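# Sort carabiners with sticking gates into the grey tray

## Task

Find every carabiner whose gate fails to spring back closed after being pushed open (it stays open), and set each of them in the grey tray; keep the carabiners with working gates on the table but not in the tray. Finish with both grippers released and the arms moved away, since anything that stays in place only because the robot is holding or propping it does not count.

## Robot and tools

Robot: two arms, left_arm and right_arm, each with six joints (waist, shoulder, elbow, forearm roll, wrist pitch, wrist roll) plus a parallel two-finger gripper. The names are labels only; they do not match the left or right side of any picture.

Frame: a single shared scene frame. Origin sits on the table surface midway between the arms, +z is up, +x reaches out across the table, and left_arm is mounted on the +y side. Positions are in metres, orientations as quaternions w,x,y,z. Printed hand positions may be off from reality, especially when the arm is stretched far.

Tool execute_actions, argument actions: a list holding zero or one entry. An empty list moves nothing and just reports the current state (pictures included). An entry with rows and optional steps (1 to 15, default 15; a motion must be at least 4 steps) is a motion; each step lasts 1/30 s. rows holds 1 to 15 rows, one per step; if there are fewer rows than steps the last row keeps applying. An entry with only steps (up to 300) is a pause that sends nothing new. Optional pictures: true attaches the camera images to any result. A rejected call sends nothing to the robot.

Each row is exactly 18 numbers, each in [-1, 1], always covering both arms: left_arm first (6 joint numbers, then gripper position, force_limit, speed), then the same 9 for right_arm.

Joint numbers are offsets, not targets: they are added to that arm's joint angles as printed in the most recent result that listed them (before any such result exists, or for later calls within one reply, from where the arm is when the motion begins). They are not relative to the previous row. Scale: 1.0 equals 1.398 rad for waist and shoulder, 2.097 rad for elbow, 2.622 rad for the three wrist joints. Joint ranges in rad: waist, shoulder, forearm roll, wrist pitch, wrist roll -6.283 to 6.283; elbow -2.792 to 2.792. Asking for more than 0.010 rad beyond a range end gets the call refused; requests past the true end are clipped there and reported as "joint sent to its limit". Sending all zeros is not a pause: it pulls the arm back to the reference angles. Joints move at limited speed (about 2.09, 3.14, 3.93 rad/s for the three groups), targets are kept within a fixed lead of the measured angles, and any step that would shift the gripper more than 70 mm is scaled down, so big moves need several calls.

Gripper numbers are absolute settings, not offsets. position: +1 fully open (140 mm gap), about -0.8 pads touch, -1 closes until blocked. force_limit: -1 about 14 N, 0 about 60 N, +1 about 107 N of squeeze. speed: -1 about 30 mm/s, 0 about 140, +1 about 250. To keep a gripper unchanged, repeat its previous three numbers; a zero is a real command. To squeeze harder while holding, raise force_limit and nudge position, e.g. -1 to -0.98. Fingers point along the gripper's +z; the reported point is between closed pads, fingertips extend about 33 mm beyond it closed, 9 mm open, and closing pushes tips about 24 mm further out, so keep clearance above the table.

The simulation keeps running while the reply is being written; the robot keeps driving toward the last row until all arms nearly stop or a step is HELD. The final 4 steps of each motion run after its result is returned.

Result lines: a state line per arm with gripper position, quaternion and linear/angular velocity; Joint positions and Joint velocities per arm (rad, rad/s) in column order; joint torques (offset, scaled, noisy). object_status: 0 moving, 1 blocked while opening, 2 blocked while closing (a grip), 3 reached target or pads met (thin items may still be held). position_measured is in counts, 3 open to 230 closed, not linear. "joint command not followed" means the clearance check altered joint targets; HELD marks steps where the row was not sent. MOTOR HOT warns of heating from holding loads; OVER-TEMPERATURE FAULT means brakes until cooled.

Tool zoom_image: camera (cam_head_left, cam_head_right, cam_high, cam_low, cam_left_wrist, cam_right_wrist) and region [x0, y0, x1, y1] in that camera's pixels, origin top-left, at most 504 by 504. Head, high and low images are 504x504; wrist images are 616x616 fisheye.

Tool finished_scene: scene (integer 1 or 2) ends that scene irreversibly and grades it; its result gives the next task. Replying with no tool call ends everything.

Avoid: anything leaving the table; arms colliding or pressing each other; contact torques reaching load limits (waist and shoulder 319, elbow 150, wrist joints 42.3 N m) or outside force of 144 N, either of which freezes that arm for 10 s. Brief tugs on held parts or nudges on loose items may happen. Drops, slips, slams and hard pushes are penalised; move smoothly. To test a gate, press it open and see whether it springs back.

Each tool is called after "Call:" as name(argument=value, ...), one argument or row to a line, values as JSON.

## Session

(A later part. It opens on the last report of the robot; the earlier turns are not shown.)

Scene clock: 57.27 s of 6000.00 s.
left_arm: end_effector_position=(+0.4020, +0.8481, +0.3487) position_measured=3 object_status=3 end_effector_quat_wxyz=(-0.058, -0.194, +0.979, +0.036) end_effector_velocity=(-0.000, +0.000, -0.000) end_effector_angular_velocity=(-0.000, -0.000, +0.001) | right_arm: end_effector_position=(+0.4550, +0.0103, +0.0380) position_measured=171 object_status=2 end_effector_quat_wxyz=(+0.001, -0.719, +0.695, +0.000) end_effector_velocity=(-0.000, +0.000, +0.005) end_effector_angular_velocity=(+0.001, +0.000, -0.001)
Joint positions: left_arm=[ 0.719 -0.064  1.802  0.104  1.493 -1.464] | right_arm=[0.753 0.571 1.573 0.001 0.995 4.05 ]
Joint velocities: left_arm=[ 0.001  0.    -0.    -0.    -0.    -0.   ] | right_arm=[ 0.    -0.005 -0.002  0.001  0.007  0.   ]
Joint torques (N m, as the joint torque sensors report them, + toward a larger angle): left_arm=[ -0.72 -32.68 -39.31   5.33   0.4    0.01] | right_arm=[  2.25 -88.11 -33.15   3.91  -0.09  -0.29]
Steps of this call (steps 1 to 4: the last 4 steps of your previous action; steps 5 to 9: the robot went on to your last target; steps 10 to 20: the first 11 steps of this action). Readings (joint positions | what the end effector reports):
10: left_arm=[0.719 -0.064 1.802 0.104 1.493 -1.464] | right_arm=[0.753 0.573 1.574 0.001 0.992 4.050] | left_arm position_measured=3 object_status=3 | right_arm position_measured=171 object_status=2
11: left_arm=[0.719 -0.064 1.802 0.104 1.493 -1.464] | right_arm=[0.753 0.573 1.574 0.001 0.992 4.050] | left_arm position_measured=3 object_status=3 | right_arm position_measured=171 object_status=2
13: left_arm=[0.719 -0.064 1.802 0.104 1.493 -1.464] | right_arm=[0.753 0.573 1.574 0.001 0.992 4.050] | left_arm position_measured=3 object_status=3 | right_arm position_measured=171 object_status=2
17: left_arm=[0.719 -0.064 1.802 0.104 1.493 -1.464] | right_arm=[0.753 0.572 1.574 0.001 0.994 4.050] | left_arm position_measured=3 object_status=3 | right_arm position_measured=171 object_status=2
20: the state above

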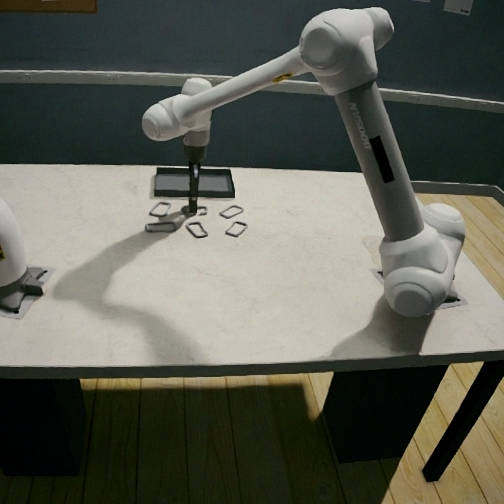

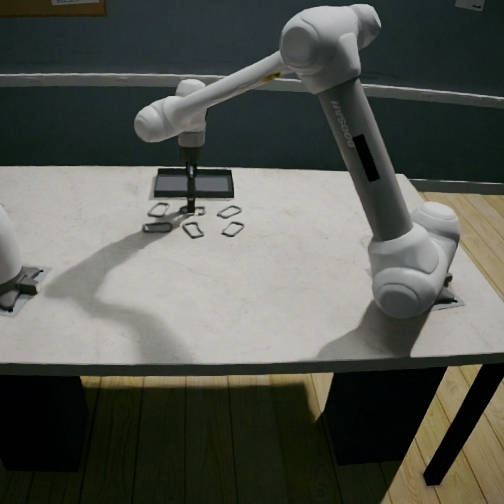

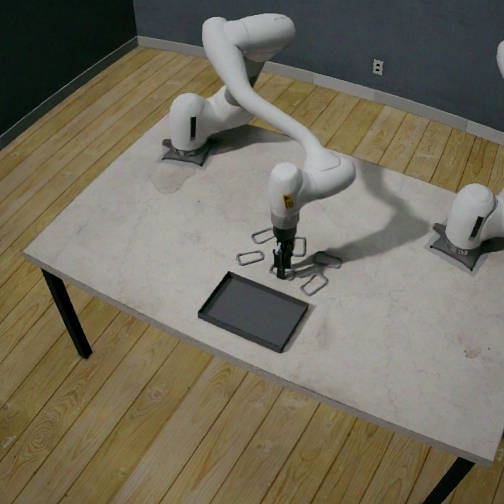

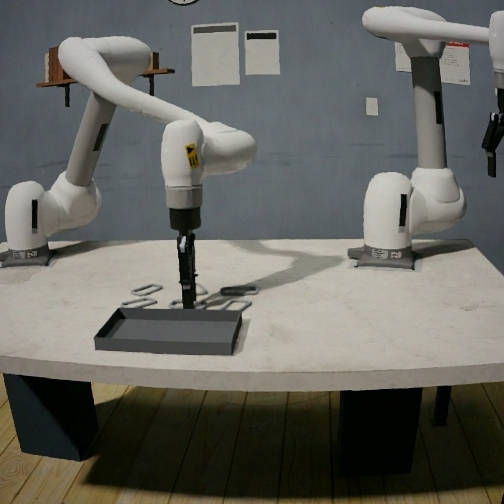

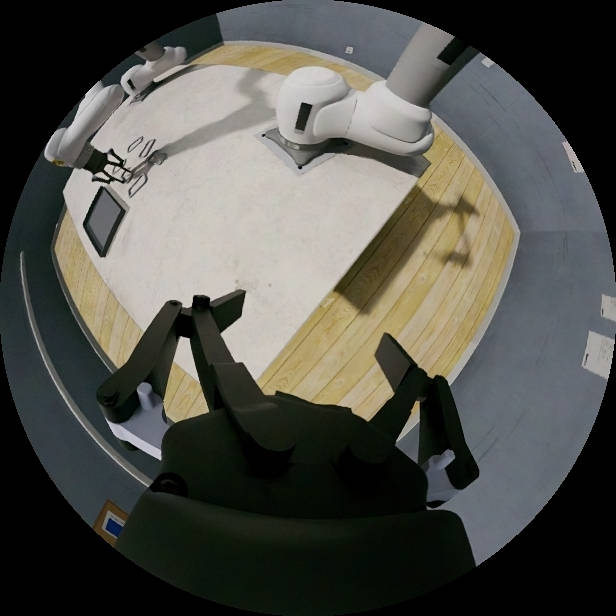

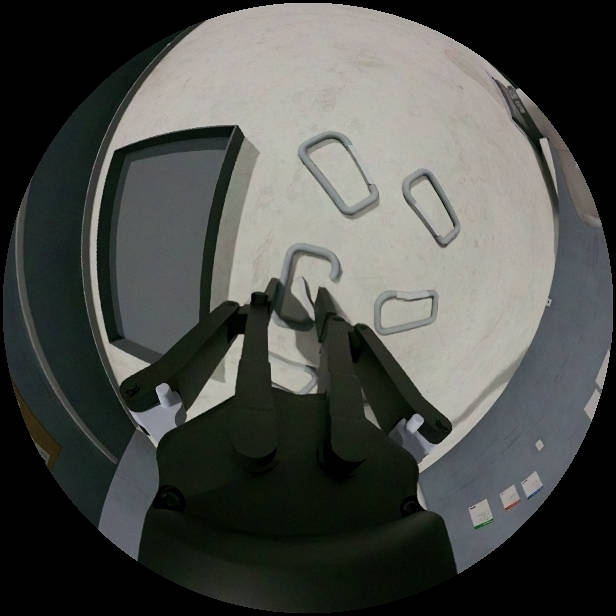

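Call:
execute_actions(
  actions=[
    {"rows":[[0,0,0,0,0,0,1,0,0,0,-0.0438,-0.027,0,0.046,0,-1,-0.3,-0.3]],"steps":12},
  ],
)

Call:
execute_actions(
  actions=[
    {"rows":[[0,0,0,0,0,0,1,0,0,-0.1217,0.09,-0.125,0,0.04,0,-1,-0.3,-0.3]],"steps":15},
  ],
)

Call:
execute_actions(
  actions=[
    {"steps":8},
  ],
  pictures=true,
)

Scene clock: 57.70 s of 6000.00 s.
left_arm: end_effector_position=(+0.4020, +0.8481, +0.3487) position_measured=3 object_status=3 end_effector_quat_wxyz=(-0.058, -0.194, +0.979, +0.036) end_effector_velocity=(+0.000, -0.000, -0.000) end_effector_angular_velocity=(-0.000, +0.001, -0.001) | right_arm: end_effector_position=(+0.4546, +0.0098, +0.1108) position_measured=171 object_status=2 end_effector_quat_wxyz=(-0.000, -0.719, +0.695, +0.000) end_effector_velocity=(-0.006, -0.009, +0.059) end_effector_angular_velocity=(-0.018, +0.013, +0.001)
Joint positions: left_arm=[ 0.719 -0.064  1.802  0.104  1.493 -1.464] | right_arm=[0.753 0.513 1.52  0.001 1.109 4.05 ]
Joint velocities: left_arm=[-0.001  0.001  0.     0.    -0.     0.001] | right_arm=[-0.    -0.047 -0.043  0.     0.112 -0.001]
Joint torques (N m, as the joint torque sensors report them, + toward a larger angle): left_arm=[ -0.29 -32.25 -38.92   5.37   0.35   0.05] | right_arm=[  1.4  -66.31 -27.71   3.06  -0.31  -0.2 ]
Steps of this call (steps 1 to 4: the last 4 steps of your previous action; step 5: the robot went on to your last target; steps 6 to 13: the first 8 steps of this action). Readings (joint positions | what the end effector reports):
6: left_arm=[0.719 -0.064 1.802 0.104 1.493 -1.464] | right_arm=[0.753 0.571 1.573 0.001 0.996 4.050] | left_arm position_measured=3 object_status=3 | right_arm position_measured=171 object_status=2
7: left_arm=[0.719 -0.064 1.802 0.104 1.493 -1.464] | right_arm=[0.753 0.568 1.570 0.001 1.003 4.050] | left_arm position_measured=3 object_status=3 | right_arm position_measured=171 object_status=2
9: left_arm=[0.719 -0.064 1.802 0.104 1.493 -1.464] | right_arm=[0.753 0.543 1.547 0.001 1.051 4.050] | left_arm position_measured=3 object_status=3 | right_arm position_measured=171 object_status=2
13: the state above

Scene clock: 58.20 s of 6000.00 s.
left_arm: end_effector_position=(+0.4020, +0.8481, +0.3487) position_measured=3 object_status=3 end_effector_quat_wxyz=(-0.058, -0.194, +0.979, +0.036) end_effector_velocity=(+0.000, -0.000, -0.000) end_effector_angular_velocity=(-0.001, +0.000, -0.000) | right_arm: end_effector_position=(+0.5887, +0.0059, +0.1355) position_measured=171 object_status=2 end_effector_quat_wxyz=(+0.011, -0.674, +0.739, +0.001) end_effector_velocity=(+0.422, -0.059, +0.060) end_effector_angular_velocity=(+0.051, -0.048, -0.393)
Joint positions: left_arm=[ 0.719 -0.064  1.802  0.104  1.493 -1.464] | right_arm=[0.628 0.603 1.324 0.001 1.192 4.05 ]
Joint velocities: left_arm=[-0.     0.    -0.    -0.001  0.     0.   ] | right_arm=[-0.394  0.291 -0.6    0.     0.238 -0.001]
Joint torques (N m, as the joint torque sensors report them, + toward a larger angle): left_arm=[ -0.04 -31.71 -39.26   5.46   0.35   0.01] | right_arm=[  1.27 -99.29 -35.62   4.21  -0.28  -0.33]
Steps of this call (steps 1 to 4: the last 4 steps of your previous action; steps 5 to 15: the first 11 steps of this action, its rows measured from where the robot was after step 4). Readings (joint positions | what the end effector reports):
4: left_arm=[0.719 -0.064 1.802 0.104 1.493 -1.464] | right_arm=[0.753 0.511 1.517 0.001 1.115 4.050] | left_arm position_measured=3 object_status=3 | right_arm position_measured=171 object_status=2
5: left_arm=[0.719 -0.064 1.802 0.104 1.493 -1.464] | right_arm=[0.753 0.511 1.517 0.001 1.115 4.050] | left_arm position_measured=3 object_status=3 | right_arm position_measured=171 object_status=2
6: left_arm=[0.719 -0.064 1.802 0.104 1.493 -1.464] | right_arm=[0.750 0.513 1.511 0.001 1.118 4.050] | left_arm position_measured=3 object_status=3 | right_arm position_measured=171 object_status=2
8: left_arm=[0.719 -0.064 1.802 0.104 1.493 -1.464] | right_arm=[0.724 0.532 1.470 0.001 1.134 4.050] | left_arm position_measured=3 object_status=3 | right_arm position_measured=171 object_status=2
12: left_arm=[0.719 -0.064 1.802 0.104 1.493 -1.464] | right_arm=[0.668 0.574 1.385 0.001 1.168 4.050] | left_arm position_measured=3 object_status=3 | right_arm position_measured=171 object_status=2
15: the state above

Scene clock: 58.47 s of 6000.00 s.
left_arm: end_effector_position=(+0.4020, +0.8481, +0.3487) position_measured=3 object_status=3 end_effector_quat_wxyz=(-0.058, -0.194, +0.979, +0.036) end_effector_velocity=(+0.000, -0.000, -0.000) end_effector_angular_velocity=(+0.000, +0.001, +0.000) | right_arm: end_effector_position=(+0.6356, -0.0023, +0.1422) position_measured=171 object_status=2 end_effector_quat_wxyz=(+0.015, -0.657, +0.753, +0.001) end_effector_velocity=(+0.012, -0.001, +0.003) end_effector_angular_velocity=(+0.003, -0.002, -0.011)
Joint positions: left_arm=[ 0.719 -0.064  1.802  0.104  1.493 -1.464] | right_arm=[0.584 0.636 1.257 0.001 1.219 4.05 ]
Joint velocities: left_arm=[-0.001  0.001 -0.     0.001 -0.    -0.002] | right_arm=[-0.01   0.008 -0.019  0.     0.007  0.001]
Joint torques (N m, as the joint torque sensors report them, + toward a larger angle): left_arm=[ -0.47 -32.52 -39.1    5.46   0.3    0.02] | right_arm=[   3.57 -104.87  -38.06    4.35   -0.21   -0.38]
Kept back: nothing.
Steps of this call (steps 1 to 4: the last 4 steps of your previous action; steps 5 to 8: the robot went on to your last target). Readings (joint positions | what the end effector reports):
1: left_arm=[0.719 -0.064 1.802 0.104 1.493 -1.464] | right_arm=[0.615 0.613 1.304 0.001 1.200 4.050] | left_arm position_measured=3 object_status=3 | right_arm position_measured=171 object_status=2
2: left_arm=[0.719 -0.064 1.802 0.104 1.493 -1.464] | right_arm=[0.603 0.621 1.287 0.001 1.207 4.050] | left_arm position_measured=3 object_status=3 | right_arm position_measured=171 object_status=2
4: left_arm=[0.719 -0.064 1.802 0.104 1.493 -1.464] | right_arm=[0.589 0.632 1.265 0.001 1.215 4.050] | left_arm position_measured=3 object_status=3 | right_arm position_measured=171 object_status=2
8: the state above

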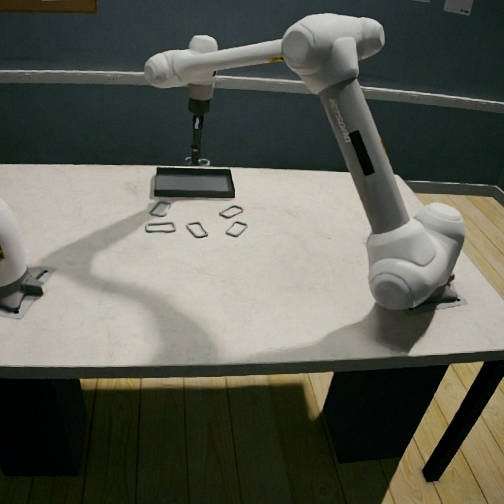

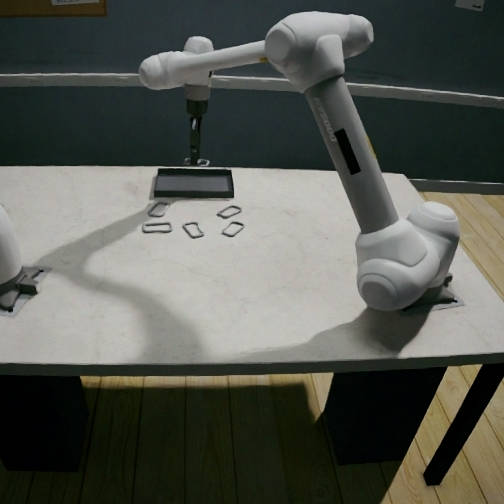

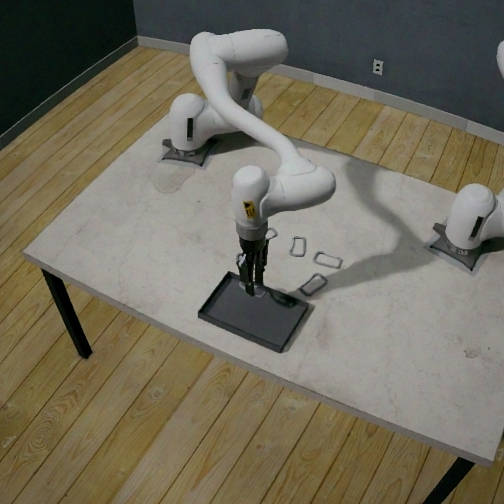

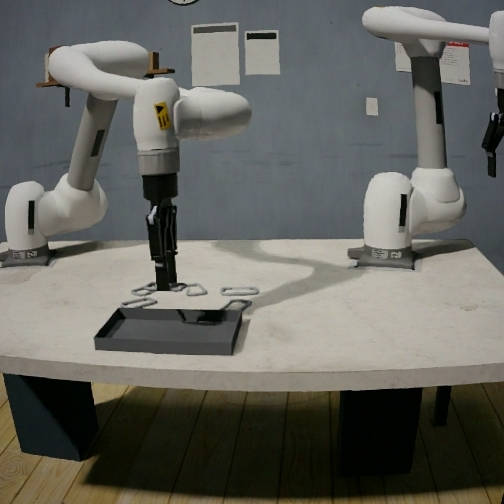

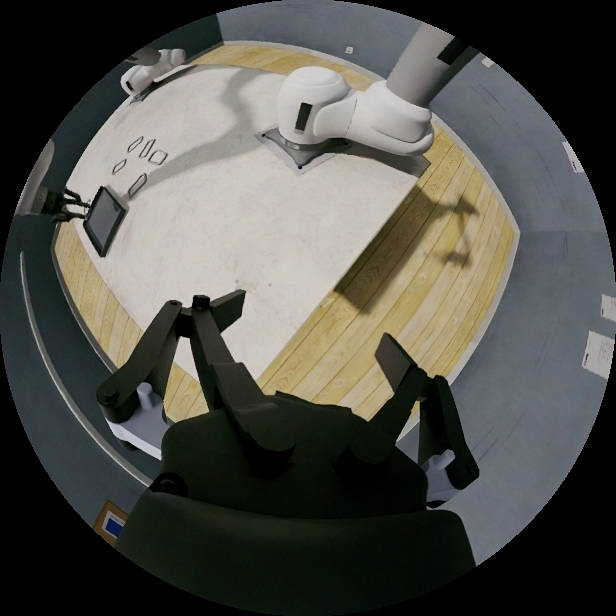

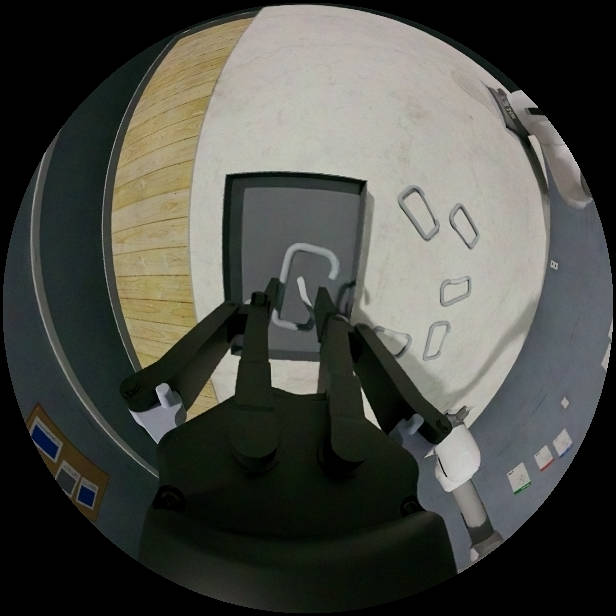

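Call:
execute_actions(
  actions=[
    {"rows":[[0,0,0,0,0,0,1,0,0,0,0.0512,0.0245,0,-0.0356,0,-1,-0.3,-0.3]],"steps":15},
  ],
)

Call:
execute_actions(
  actions=[
    {"rows":[[0,0,0,0,0,0,1,0,0,0,0,0,0,0,0,0.1,-0.3,0.3]],"steps":12},
  ],
)

Call:
execute_actions(
  actions=[
    {"rows":[[0,0,0,0,0,0,1,0,0,0,-0.0512,-0.0245,0,0.0356,0,0.1,-0.3,0.3]],"steps":12},
  ],
  pictures=true,
)

Scene clock: 59.00 s of 6000.00 s.
left_arm: end_effector_position=(+0.4020, +0.8481, +0.3487) position_measured=3 object_status=3 end_effector_quat_wxyz=(-0.058, -0.194, +0.979, +0.036) end_effector_velocity=(+0.000, -0.000, +0.000) end_effector_angular_velocity=(+0.001, -0.000, +0.002) | right_arm: end_effector_position=(+0.6354, -0.0029, +0.0527) position_measured=171 object_status=2 end_effector_quat_wxyz=(+0.001, -0.657, +0.754, +0.000) end_effector_velocity=(-0.003, -0.000, -0.026) end_effector_angular_velocity=(-0.006, +0.007, +0.002)
Joint positions: left_arm=[ 0.719 -0.064  1.802  0.104  1.493 -1.464] | right_arm=[0.584 0.706 1.307 0.001 1.128 4.05 ]
Joint velocities: left_arm=[-0.001 -0.    -0.     0.    -0.    -0.002] | right_arm=[ 0.002  0.02   0.016  0.    -0.027 -0.   ]
Joint torques (N m, as the joint torque sensors report them, + toward a larger angle): left_arm=[ -0.24 -32.39 -39.11   5.41   0.34  -0.03] | right_arm=[   4.5  -109.73  -36.75    4.43    0.22   -0.35]
Steps of this call (steps 1 to 5: the robot went on to your last target; steps 6 to 16: the first 11 steps of this action). Readings (joint positions | what the end effector reports):
6: left_arm=[0.719 -0.064 1.802 0.104 1.493 -1.464] | right_arm=[0.583 0.637 1.255 0.001 1.219 4.050] | left_arm position_measured=3 object_status=3 | right_arm position_measured=171 object_status=2
7: left_arm=[0.719 -0.064 1.802 0.104 1.493 -1.464] | right_arm=[0.583 0.640 1.257 0.001 1.215 4.050] | left_arm position_measured=3 object_status=3 | right_arm position_measured=171 object_status=2
9: left_arm=[0.719 -0.064 1.802 0.104 1.493 -1.464] | right_arm=[0.583 0.665 1.276 0.001 1.182 4.050] | left_arm position_measured=3 object_status=3 | right_arm position_measured=171 object_status=2
13: left_arm=[0.719 -0.064 1.802 0.104 1.493 -1.464] | right_arm=[0.584 0.701 1.303 0.001 1.134 4.050] | left_arm position_measured=3 object_status=3 | right_arm position_measured=171 object_status=2
16: the state above

Scene clock: 59.40 s of 6000.00 s.
left_arm: end_effector_position=(+0.4020, +0.8481, +0.3487) position_measured=3 object_status=3 end_effector_quat_wxyz=(-0.058, -0.194, +0.979, +0.036) end_effector_velocity=(-0.000, +0.000, -0.001) end_effector_angular_velocity=(-0.002, +0.001, +0.001) | right_arm: end_effector_position=(+0.6352, -0.0029, +0.0510) position_measured=117 object_status=0 end_effector_quat_wxyz=(+0.000, -0.657, +0.753, +0.000) end_effector_velocity=(-0.001, -0.000, -0.000) end_effector_angular_velocity=(-0.001, +0.001, +0.000)
Joint positions: left_arm=[ 0.719 -0.064  1.802  0.104  1.493 -1.464] | right_arm=[0.584 0.707 1.308 0.001 1.126 4.05 ]
Joint velocities: left_arm=[ 0.001  0.002  0.    -0.001  0.     0.   ] | right_arm=[ 0.    -0.     0.001 -0.     0.    -0.   ]
Joint torques (N m, as the joint torque sensors report them, + toward a larger angle): left_arm=[  0.04 -31.55 -39.08   5.37   0.46   0.03] | right_arm=[   3.01 -108.03  -35.97    4.31   -0.3    -0.27]
Steps of this call (steps 1 to 4: the last 4 steps of your previous action; steps 5 to 12: the first 8 steps of this action, its rows measured from where the robot was after step 4). Readings (joint positions | what the end effector reports):
4: left_arm=[0.719 -0.064 1.802 0.104 1.493 -1.464] | right_arm=[0.584 0.707 1.308 0.001 1.126 4.050] | left_arm position_measured=3 object_status=3 | right_arm position_measured=171 object_status=2
5: left_arm=[0.719 -0.064 1.802 0.104 1.493 -1.464] | right_arm=[0.584 0.707 1.308 0.001 1.126 4.050] | left_arm position_measured=3 object_status=3 | right_arm position_measured=171 object_status=0
6: left_arm=[0.719 -0.064 1.802 0.104 1.493 -1.464] | right_arm=[0.584 0.707 1.308 0.001 1.126 4.050] | left_arm position_measured=3 object_status=3 | right_arm position_measured=171 object_status=0
8: left_arm=[0.719 -0.064 1.802 0.104 1.493 -1.464] | right_arm=[0.584 0.707 1.308 0.001 1.126 4.050] | left_arm position_measured=3 object_status=3 | right_arm position_measured=149 object_status=0
12: the state above

Scene clock: 59.80 s of 6000.00 s.
left_arm: end_effector_position=(+0.4020, +0.8481, +0.3487) position_measured=3 object_status=3 end_effector_quat_wxyz=(-0.058, -0.194, +0.979, +0.036) end_effector_velocity=(+0.000, -0.000, -0.000) end_effector_angular_velocity=(+0.000, +0.000, -0.000) | right_arm: end_effector_position=(+0.6360, -0.0020, +0.1345) position_measured=117 object_status=3 end_effector_quat_wxyz=(+0.014, -0.657, +0.753, +0.001) end_effector_velocity=(-0.006, -0.005, +0.143) end_effector_angular_velocity=(+0.029, -0.029, +0.001)
Joint positions: left_arm=[ 0.719 -0.064  1.802  0.104  1.493 -1.464] | right_arm=[0.584 0.642 1.261 0.001 1.21  4.05 ]
Joint velocities: left_arm=[-0.001  0.    -0.     0.     0.    -0.001] | right_arm=[ 0.    -0.113 -0.078  0.001  0.15  -0.001]
Joint torques (N m, as the joint torque sensors report them, + toward a larger angle): left_arm=[ -0.58 -32.56 -39.05   5.44   0.33   0.02] | right_arm=[  0.7  -65.38 -24.87   3.06  -0.01  -0.56]
Steps of this call (steps 1 to 4: the last 4 steps of your previous action; steps 5 to 12: the first 8 steps of this action, its rows measured from where the robot was after step 4). Readings (joint positions | what the end effector reports):
4: left_arm=[0.719 -0.064 1.802 0.104 1.493 -1.464] | right_arm=[0.584 0.707 1.308 0.001 1.126 4.050] | left_arm position_measured=3 object_status=3 | right_arm position_measured=117 object_status=0
5: left_arm=[0.719 -0.064 1.802 0.104 1.493 -1.464] | right_arm=[0.584 0.707 1.308 0.001 1.126 4.050] | left_arm position_measured=3 object_status=3 | right_arm position_measured=117 object_status=0
6: left_arm=[0.719 -0.064 1.802 0.104 1.493 -1.464] | right_arm=[0.584 0.704 1.306 0.001 1.131 4.050] | left_arm position_measured=3 object_status=3 | right_arm position_measured=117 object_status=3
8: left_arm=[0.719 -0.064 1.802 0.104 1.493 -1.464] | right_arm=[0.584 0.679 1.287 0.001 1.163 4.050] | left_arm position_measured=3 object_status=3 | right_arm position_measured=117 object_status=3
12: the state above

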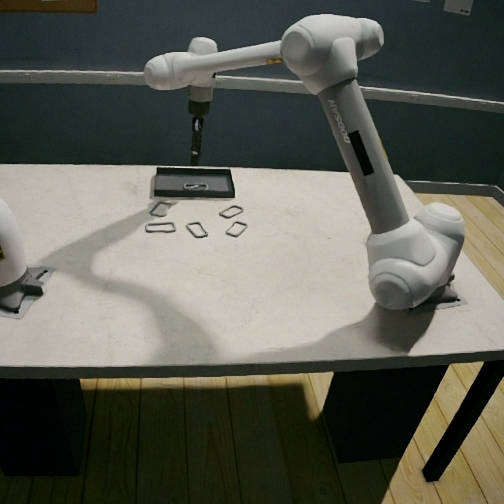

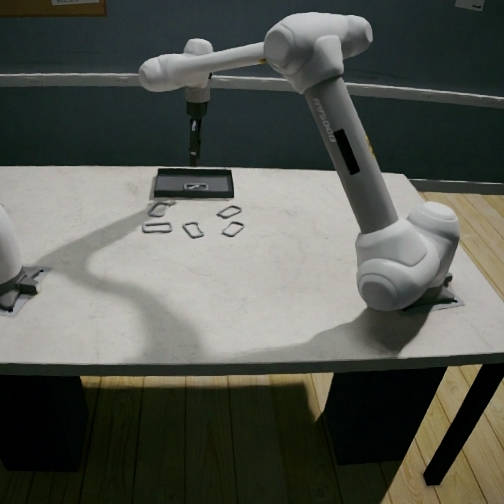

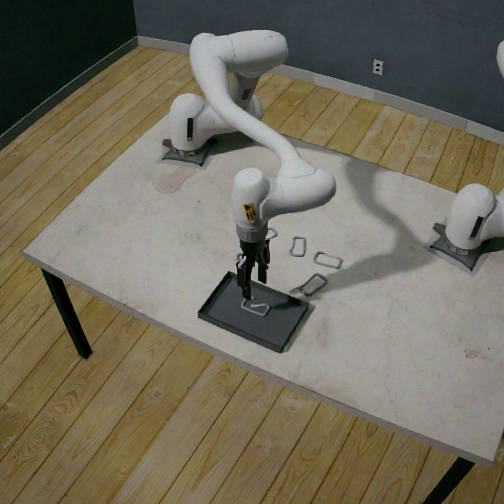

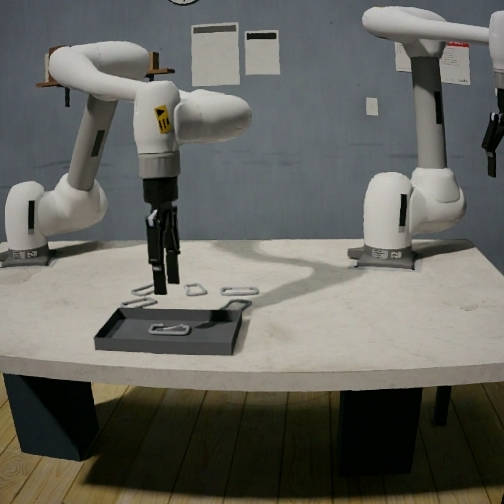

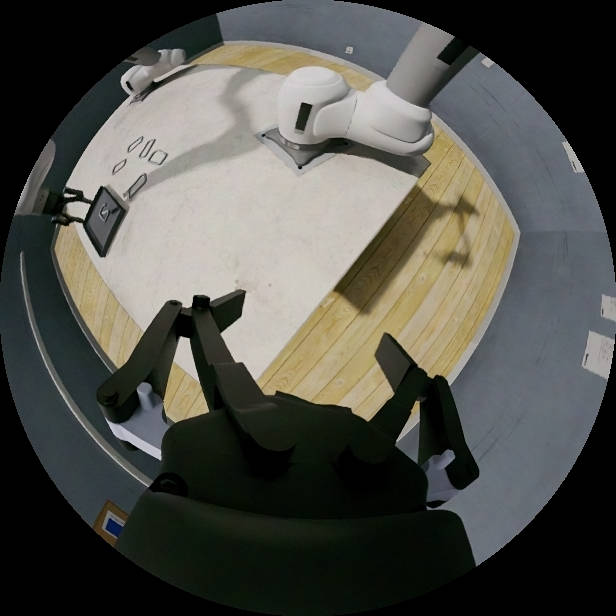

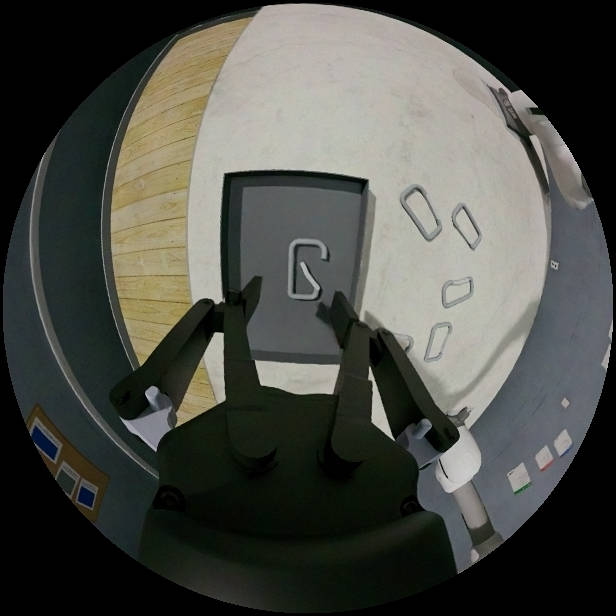

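Call:
execute_actions(
  actions=[
    {"rows":[[0,0,0,0,0,0,1,0,0,0.223,-0.1617,0.216,0,-0.0758,-0.705,0.1,-0.3,0]],"steps":15},
  ],
)

Call:
execute_actions(
  actions=[
    {"steps":18},
  ],
  pictures=true,
)

Call:
zoom_image(
  camera="cam_right_wrist",
  region=[200,180,420,400],
)

Scene clock: 60.43 s of 6000.00 s.
left_arm: end_effector_position=(+0.4020, +0.8481, +0.3487) position_measured=3 object_status=3 end_effector_quat_wxyz=(-0.058, -0.194, +0.979, +0.036) end_effector_velocity=(+0.000, -0.001, -0.000) end_effector_angular_velocity=(-0.000, -0.000, -0.002) | right_arm: end_effector_position=(+0.5192, +0.0162, +0.1251) position_measured=117 object_status=3 end_effector_quat_wxyz=(-0.010, +0.812, -0.584, +0.000) end_effector_velocity=(-0.366, +0.024, -0.055) end_effector_angular_velocity=(-0.042, +0.000, +1.684)
Joint positions: left_arm=[ 0.719 -0.064  1.802  0.104  1.493 -1.464] | right_arm=[0.696 0.557 1.421 0.001 1.144 3.702]
Joint velocities: left_arm=[-0.001  0.    -0.    -0.     0.     0.   ] | right_arm=[ 0.353 -0.249  0.514 -0.    -0.232 -1.331]
Joint torques (N m, as the joint torque sensors report them, + toward a larger angle): left_arm=[ -0.03 -32.61 -38.98   5.43   0.3   -0.11] | right_arm=[  3.14 -95.95 -36.15   4.2    0.21  -0.34]
Steps of this call (steps 1 to 4: the last 4 steps of your previous action; steps 5 to 8: the robot went on to your last target; steps 9 to 19: the first 11 steps of this action). Readings (joint positions | what the end effector reports):
9: left_arm=[0.719 -0.064 1.802 0.104 1.493 -1.464] | right_arm=[0.584 0.636 1.257 0.001 1.219 4.050] | left_arm position_measured=3 object_status=3 | right_arm position_measured=117 object_status=3
10: left_arm=[0.719 -0.064 1.802 0.104 1.493 -1.464] | right_arm=[0.586 0.634 1.260 0.001 1.217 4.043] | left_arm position_measured=3 object_status=3 | right_arm position_measured=117 object_status=3
12: left_arm=[0.719 -0.064 1.802 0.104 1.493 -1.464] | right_arm=[0.606 0.620 1.291 0.001 1.203 3.987] | left_arm position_measured=3 object_status=3 | right_arm position_measured=117 object_status=3
16: left_arm=[0.719 -0.064 1.802 0.104 1.493 -1.464] | right_arm=[0.660 0.582 1.368 0.001 1.168 3.830] | left_arm position_measured=3 object_status=3 | right_arm position_measured=117 object_status=3
19: the state above

Scene clock: 61.03 s of 6000.00 s.
left_arm: end_effector_position=(+0.4020, +0.8481, +0.3487) position_measured=3 object_status=3 end_effector_quat_wxyz=(-0.058, -0.194, +0.979, +0.036) end_effector_velocity=(-0.000, +0.001, +0.000) end_effector_angular_velocity=(+0.001, +0.000, +0.000) | right_arm: end_effector_position=(+0.3356, +0.0001, +0.0942) position_measured=117 object_status=3 end_effector_quat_wxyz=(-0.001, +0.994, +0.109, +0.000) end_effector_velocity=(-0.184, -0.045, -0.035) end_effector_angular_velocity=(-0.017, +0.005, +2.292)
Joint positions: left_arm=[ 0.719 -0.064  1.802  0.104  1.493 -1.464] | right_arm=[0.877 0.429 1.686 0.001 1.024 2.417]
Joint velocities: left_arm=[ 0.001 -0.    -0.     0.001 -0.     0.   ] | right_arm=[ 0.189 -0.131  0.275  0.001 -0.124 -2.103]
Joint torques (N m, as the joint torque sensors report them, + toward a larger angle): left_arm=[ -0.6  -31.22 -39.17   5.38   0.27   0.  ] | right_arm=[ -0.81 -78.32 -35.63   3.77  -0.12  -0.21]
Kept back: nothing.
Steps of this call (steps 1 to 4: the last 4 steps of your previous action; steps 5 to 18: the robot went on to your last target). Readings (joint positions | what the end effector reports):
1: left_arm=[0.719 -0.064 1.802 0.104 1.493 -1.464] | right_arm=[0.708 0.548 1.439 0.001 1.136 3.655] | left_arm position_measured=3 object_status=3 | right_arm position_measured=117 object_status=3
2: left_arm=[0.719 -0.064 1.802 0.104 1.493 -1.464] | right_arm=[0.720 0.540 1.456 0.001 1.129 3.607] | left_arm position_measured=3 object_status=3 | right_arm position_measured=117 object_status=3
4: left_arm=[0.719 -0.064 1.802 0.104 1.493 -1.464] | right_arm=[0.743 0.524 1.490 0.001 1.113 3.503] | left_arm position_measured=3 object_status=3 | right_arm position_measured=117 object_status=3
8: left_arm=[0.719 -0.064 1.802 0.104 1.493 -1.464] | right_arm=[0.786 0.493 1.554 0.001 1.084 3.262] | left_arm position_measured=3 object_status=3 | right_arm position_measured=117 object_status=3
18: the state above

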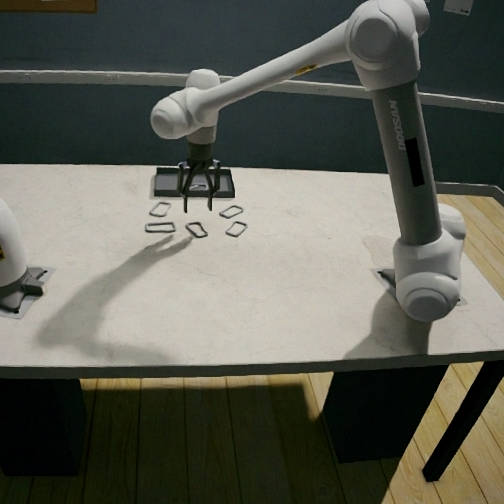

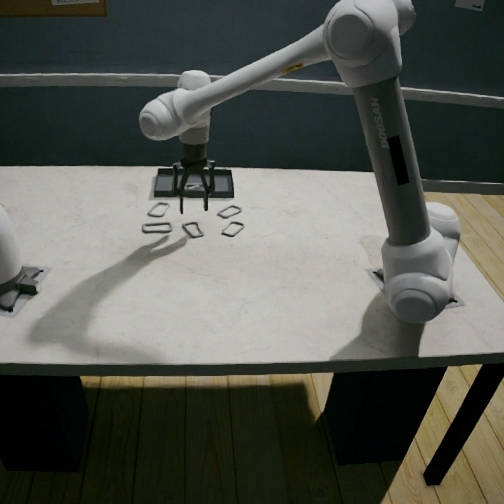

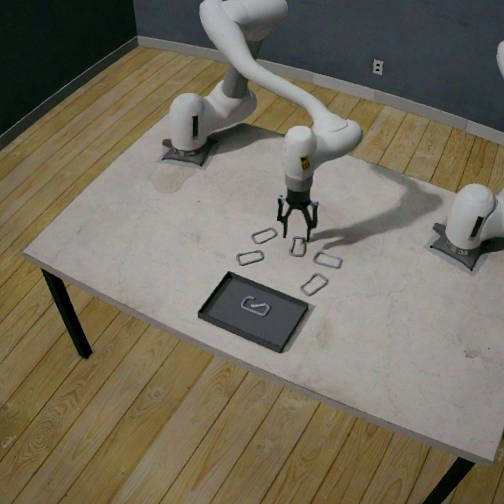

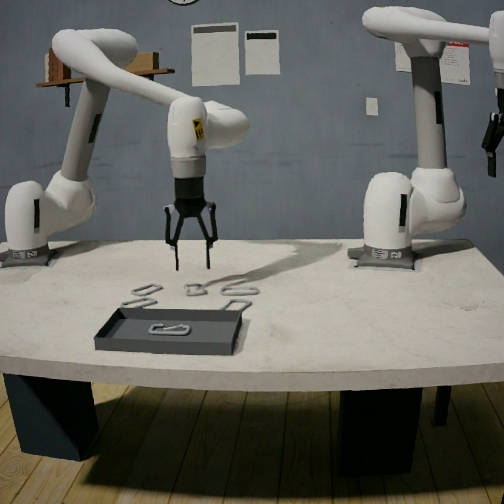

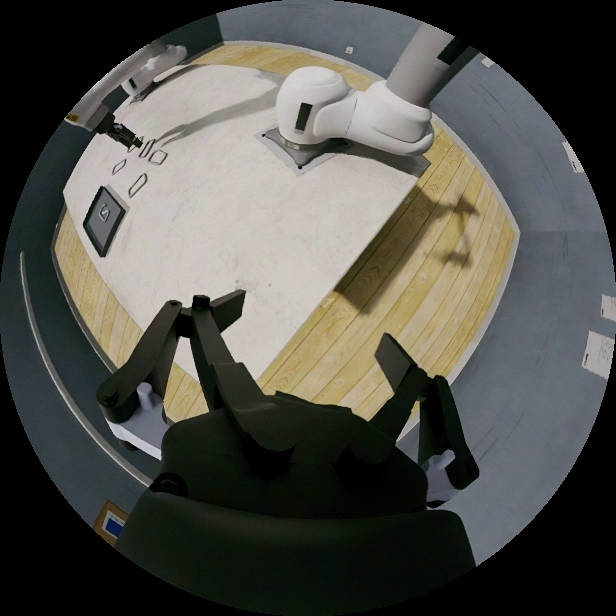

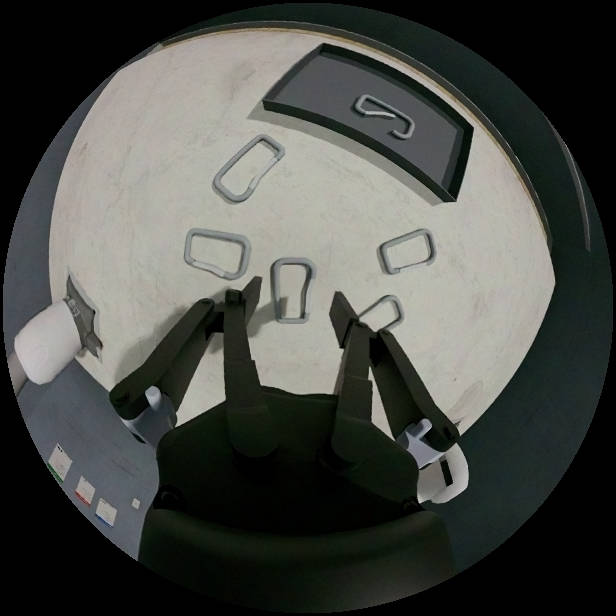

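Region (200, 180, 420, 400) of cam_right_wrist's 616x616 image, scaled by 2.291, with more detail than that image has.

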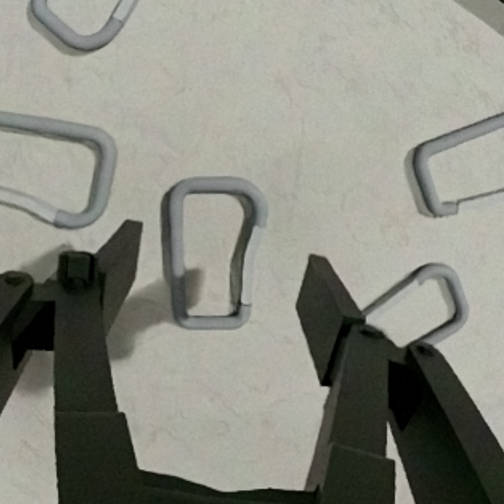

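Still moving; look again.

Call:
execute_actions(
  actions=[
    {"steps":8},
  ],
  pictures=true,
)

Call:
zoom_image(
  camera="cam_right_wrist",
  region=[200,180,420,400],
)

Scene clock: 61.30 s of 6000.00 s.
left_arm: end_effector_position=(+0.4020, +0.8481, +0.3487) position_measured=3 object_status=3 end_effector_quat_wxyz=(-0.058, -0.194, +0.979, +0.036) end_effector_velocity=(+0.000, -0.001, -0.000) end_effector_angular_velocity=(-0.000, +0.000, +0.000) | right_arm: end_effector_position=(+0.3174, -0.0047, +0.0907) position_measured=117 object_status=3 end_effector_quat_wxyz=(-0.000, +0.975, +0.224, -0.000) end_effector_velocity=(-0.001, +0.000, +0.001) end_effector_angular_velocity=(+0.001, -0.000, +0.017)
Joint positions: left_arm=[ 0.719 -0.064  1.802  0.104  1.493 -1.464] | right_arm=[0.896 0.416 1.714 0.001 1.012 2.203]
Joint velocities: left_arm=[-0.001  0.001  0.    -0.     0.    -0.002] | right_arm=[ 0.001 -0.002  0.001  0.    -0.001 -0.016]
Joint torques (N m, as the joint torque sensors report them, + toward a larger angle): left_arm=[ -0.19 -32.67 -39.36   5.39   0.31   0.17] | right_arm=[  2.33 -77.74 -34.94   3.96  -0.14  -0.08]
Kept back: nothing.
Steps of this call (steps 1 to 8: the robot went on to your last target). Readings (joint positions | what the end effector reports):
1: left_arm=[0.719 -0.064 1.802 0.104 1.493 -1.464] | right_arm=[0.883 0.425 1.695 0.001 1.020 2.351] | left_arm position_measured=3 object_status=3 | right_arm position_measured=117 object_status=3
2: left_arm=[0.719 -0.064 1.802 0.104 1.493 -1.464] | right_arm=[0.887 0.422 1.702 0.001 1.017 2.297] | left_arm position_measured=3 object_status=3 | right_arm position_measured=117 object_status=3
4: left_arm=[0.719 -0.064 1.802 0.104 1.493 -1.464] | right_arm=[0.894 0.417 1.711 0.001 1.013 2.227] | left_arm position_measured=3 object_status=3 | right_arm position_measured=117 object_status=3
8: the state above

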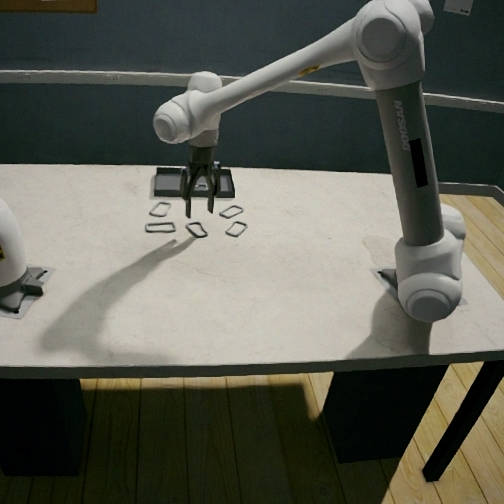

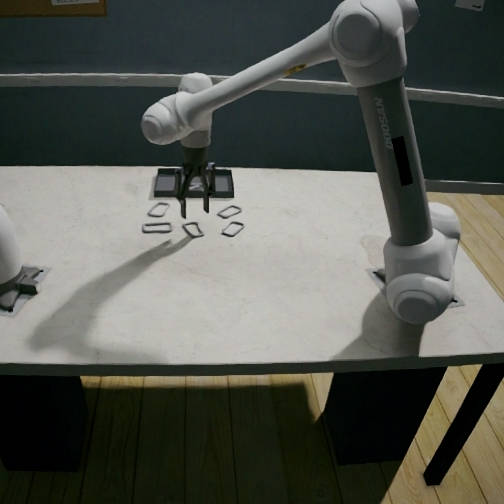

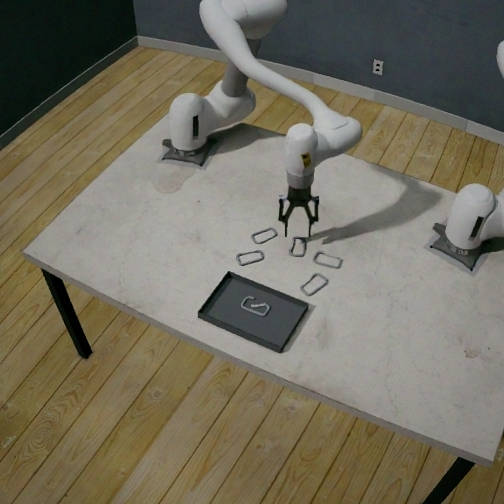

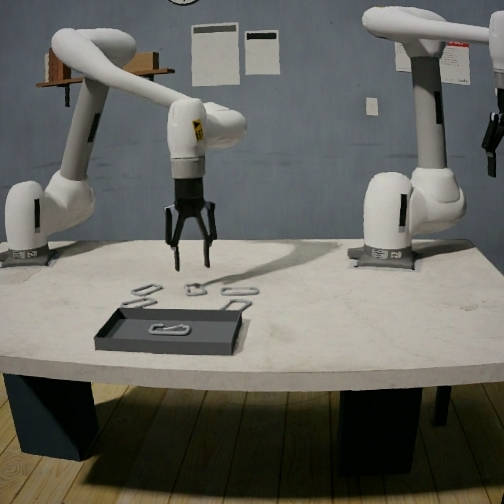

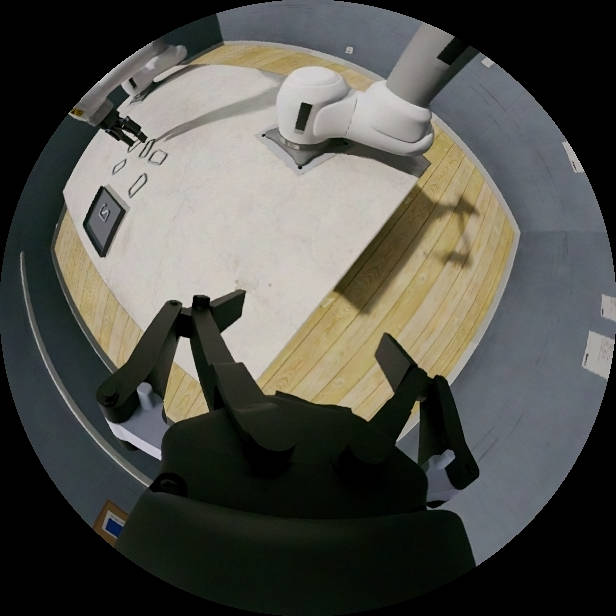

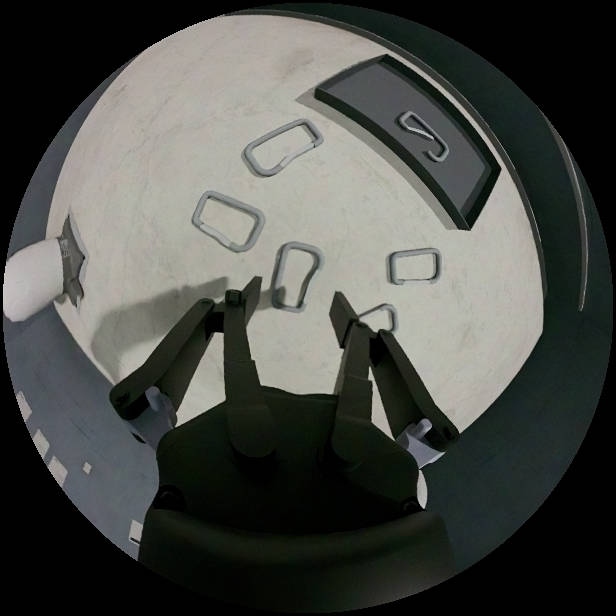

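Region (200, 180, 420, 400) of cam_right_wrist's 616x616 image, scaled by 2.291, with more detail than that image has.

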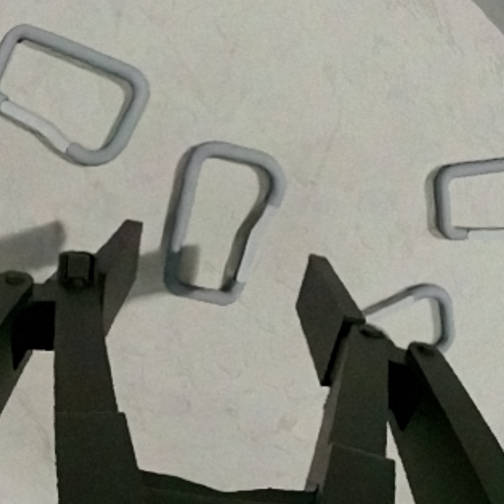

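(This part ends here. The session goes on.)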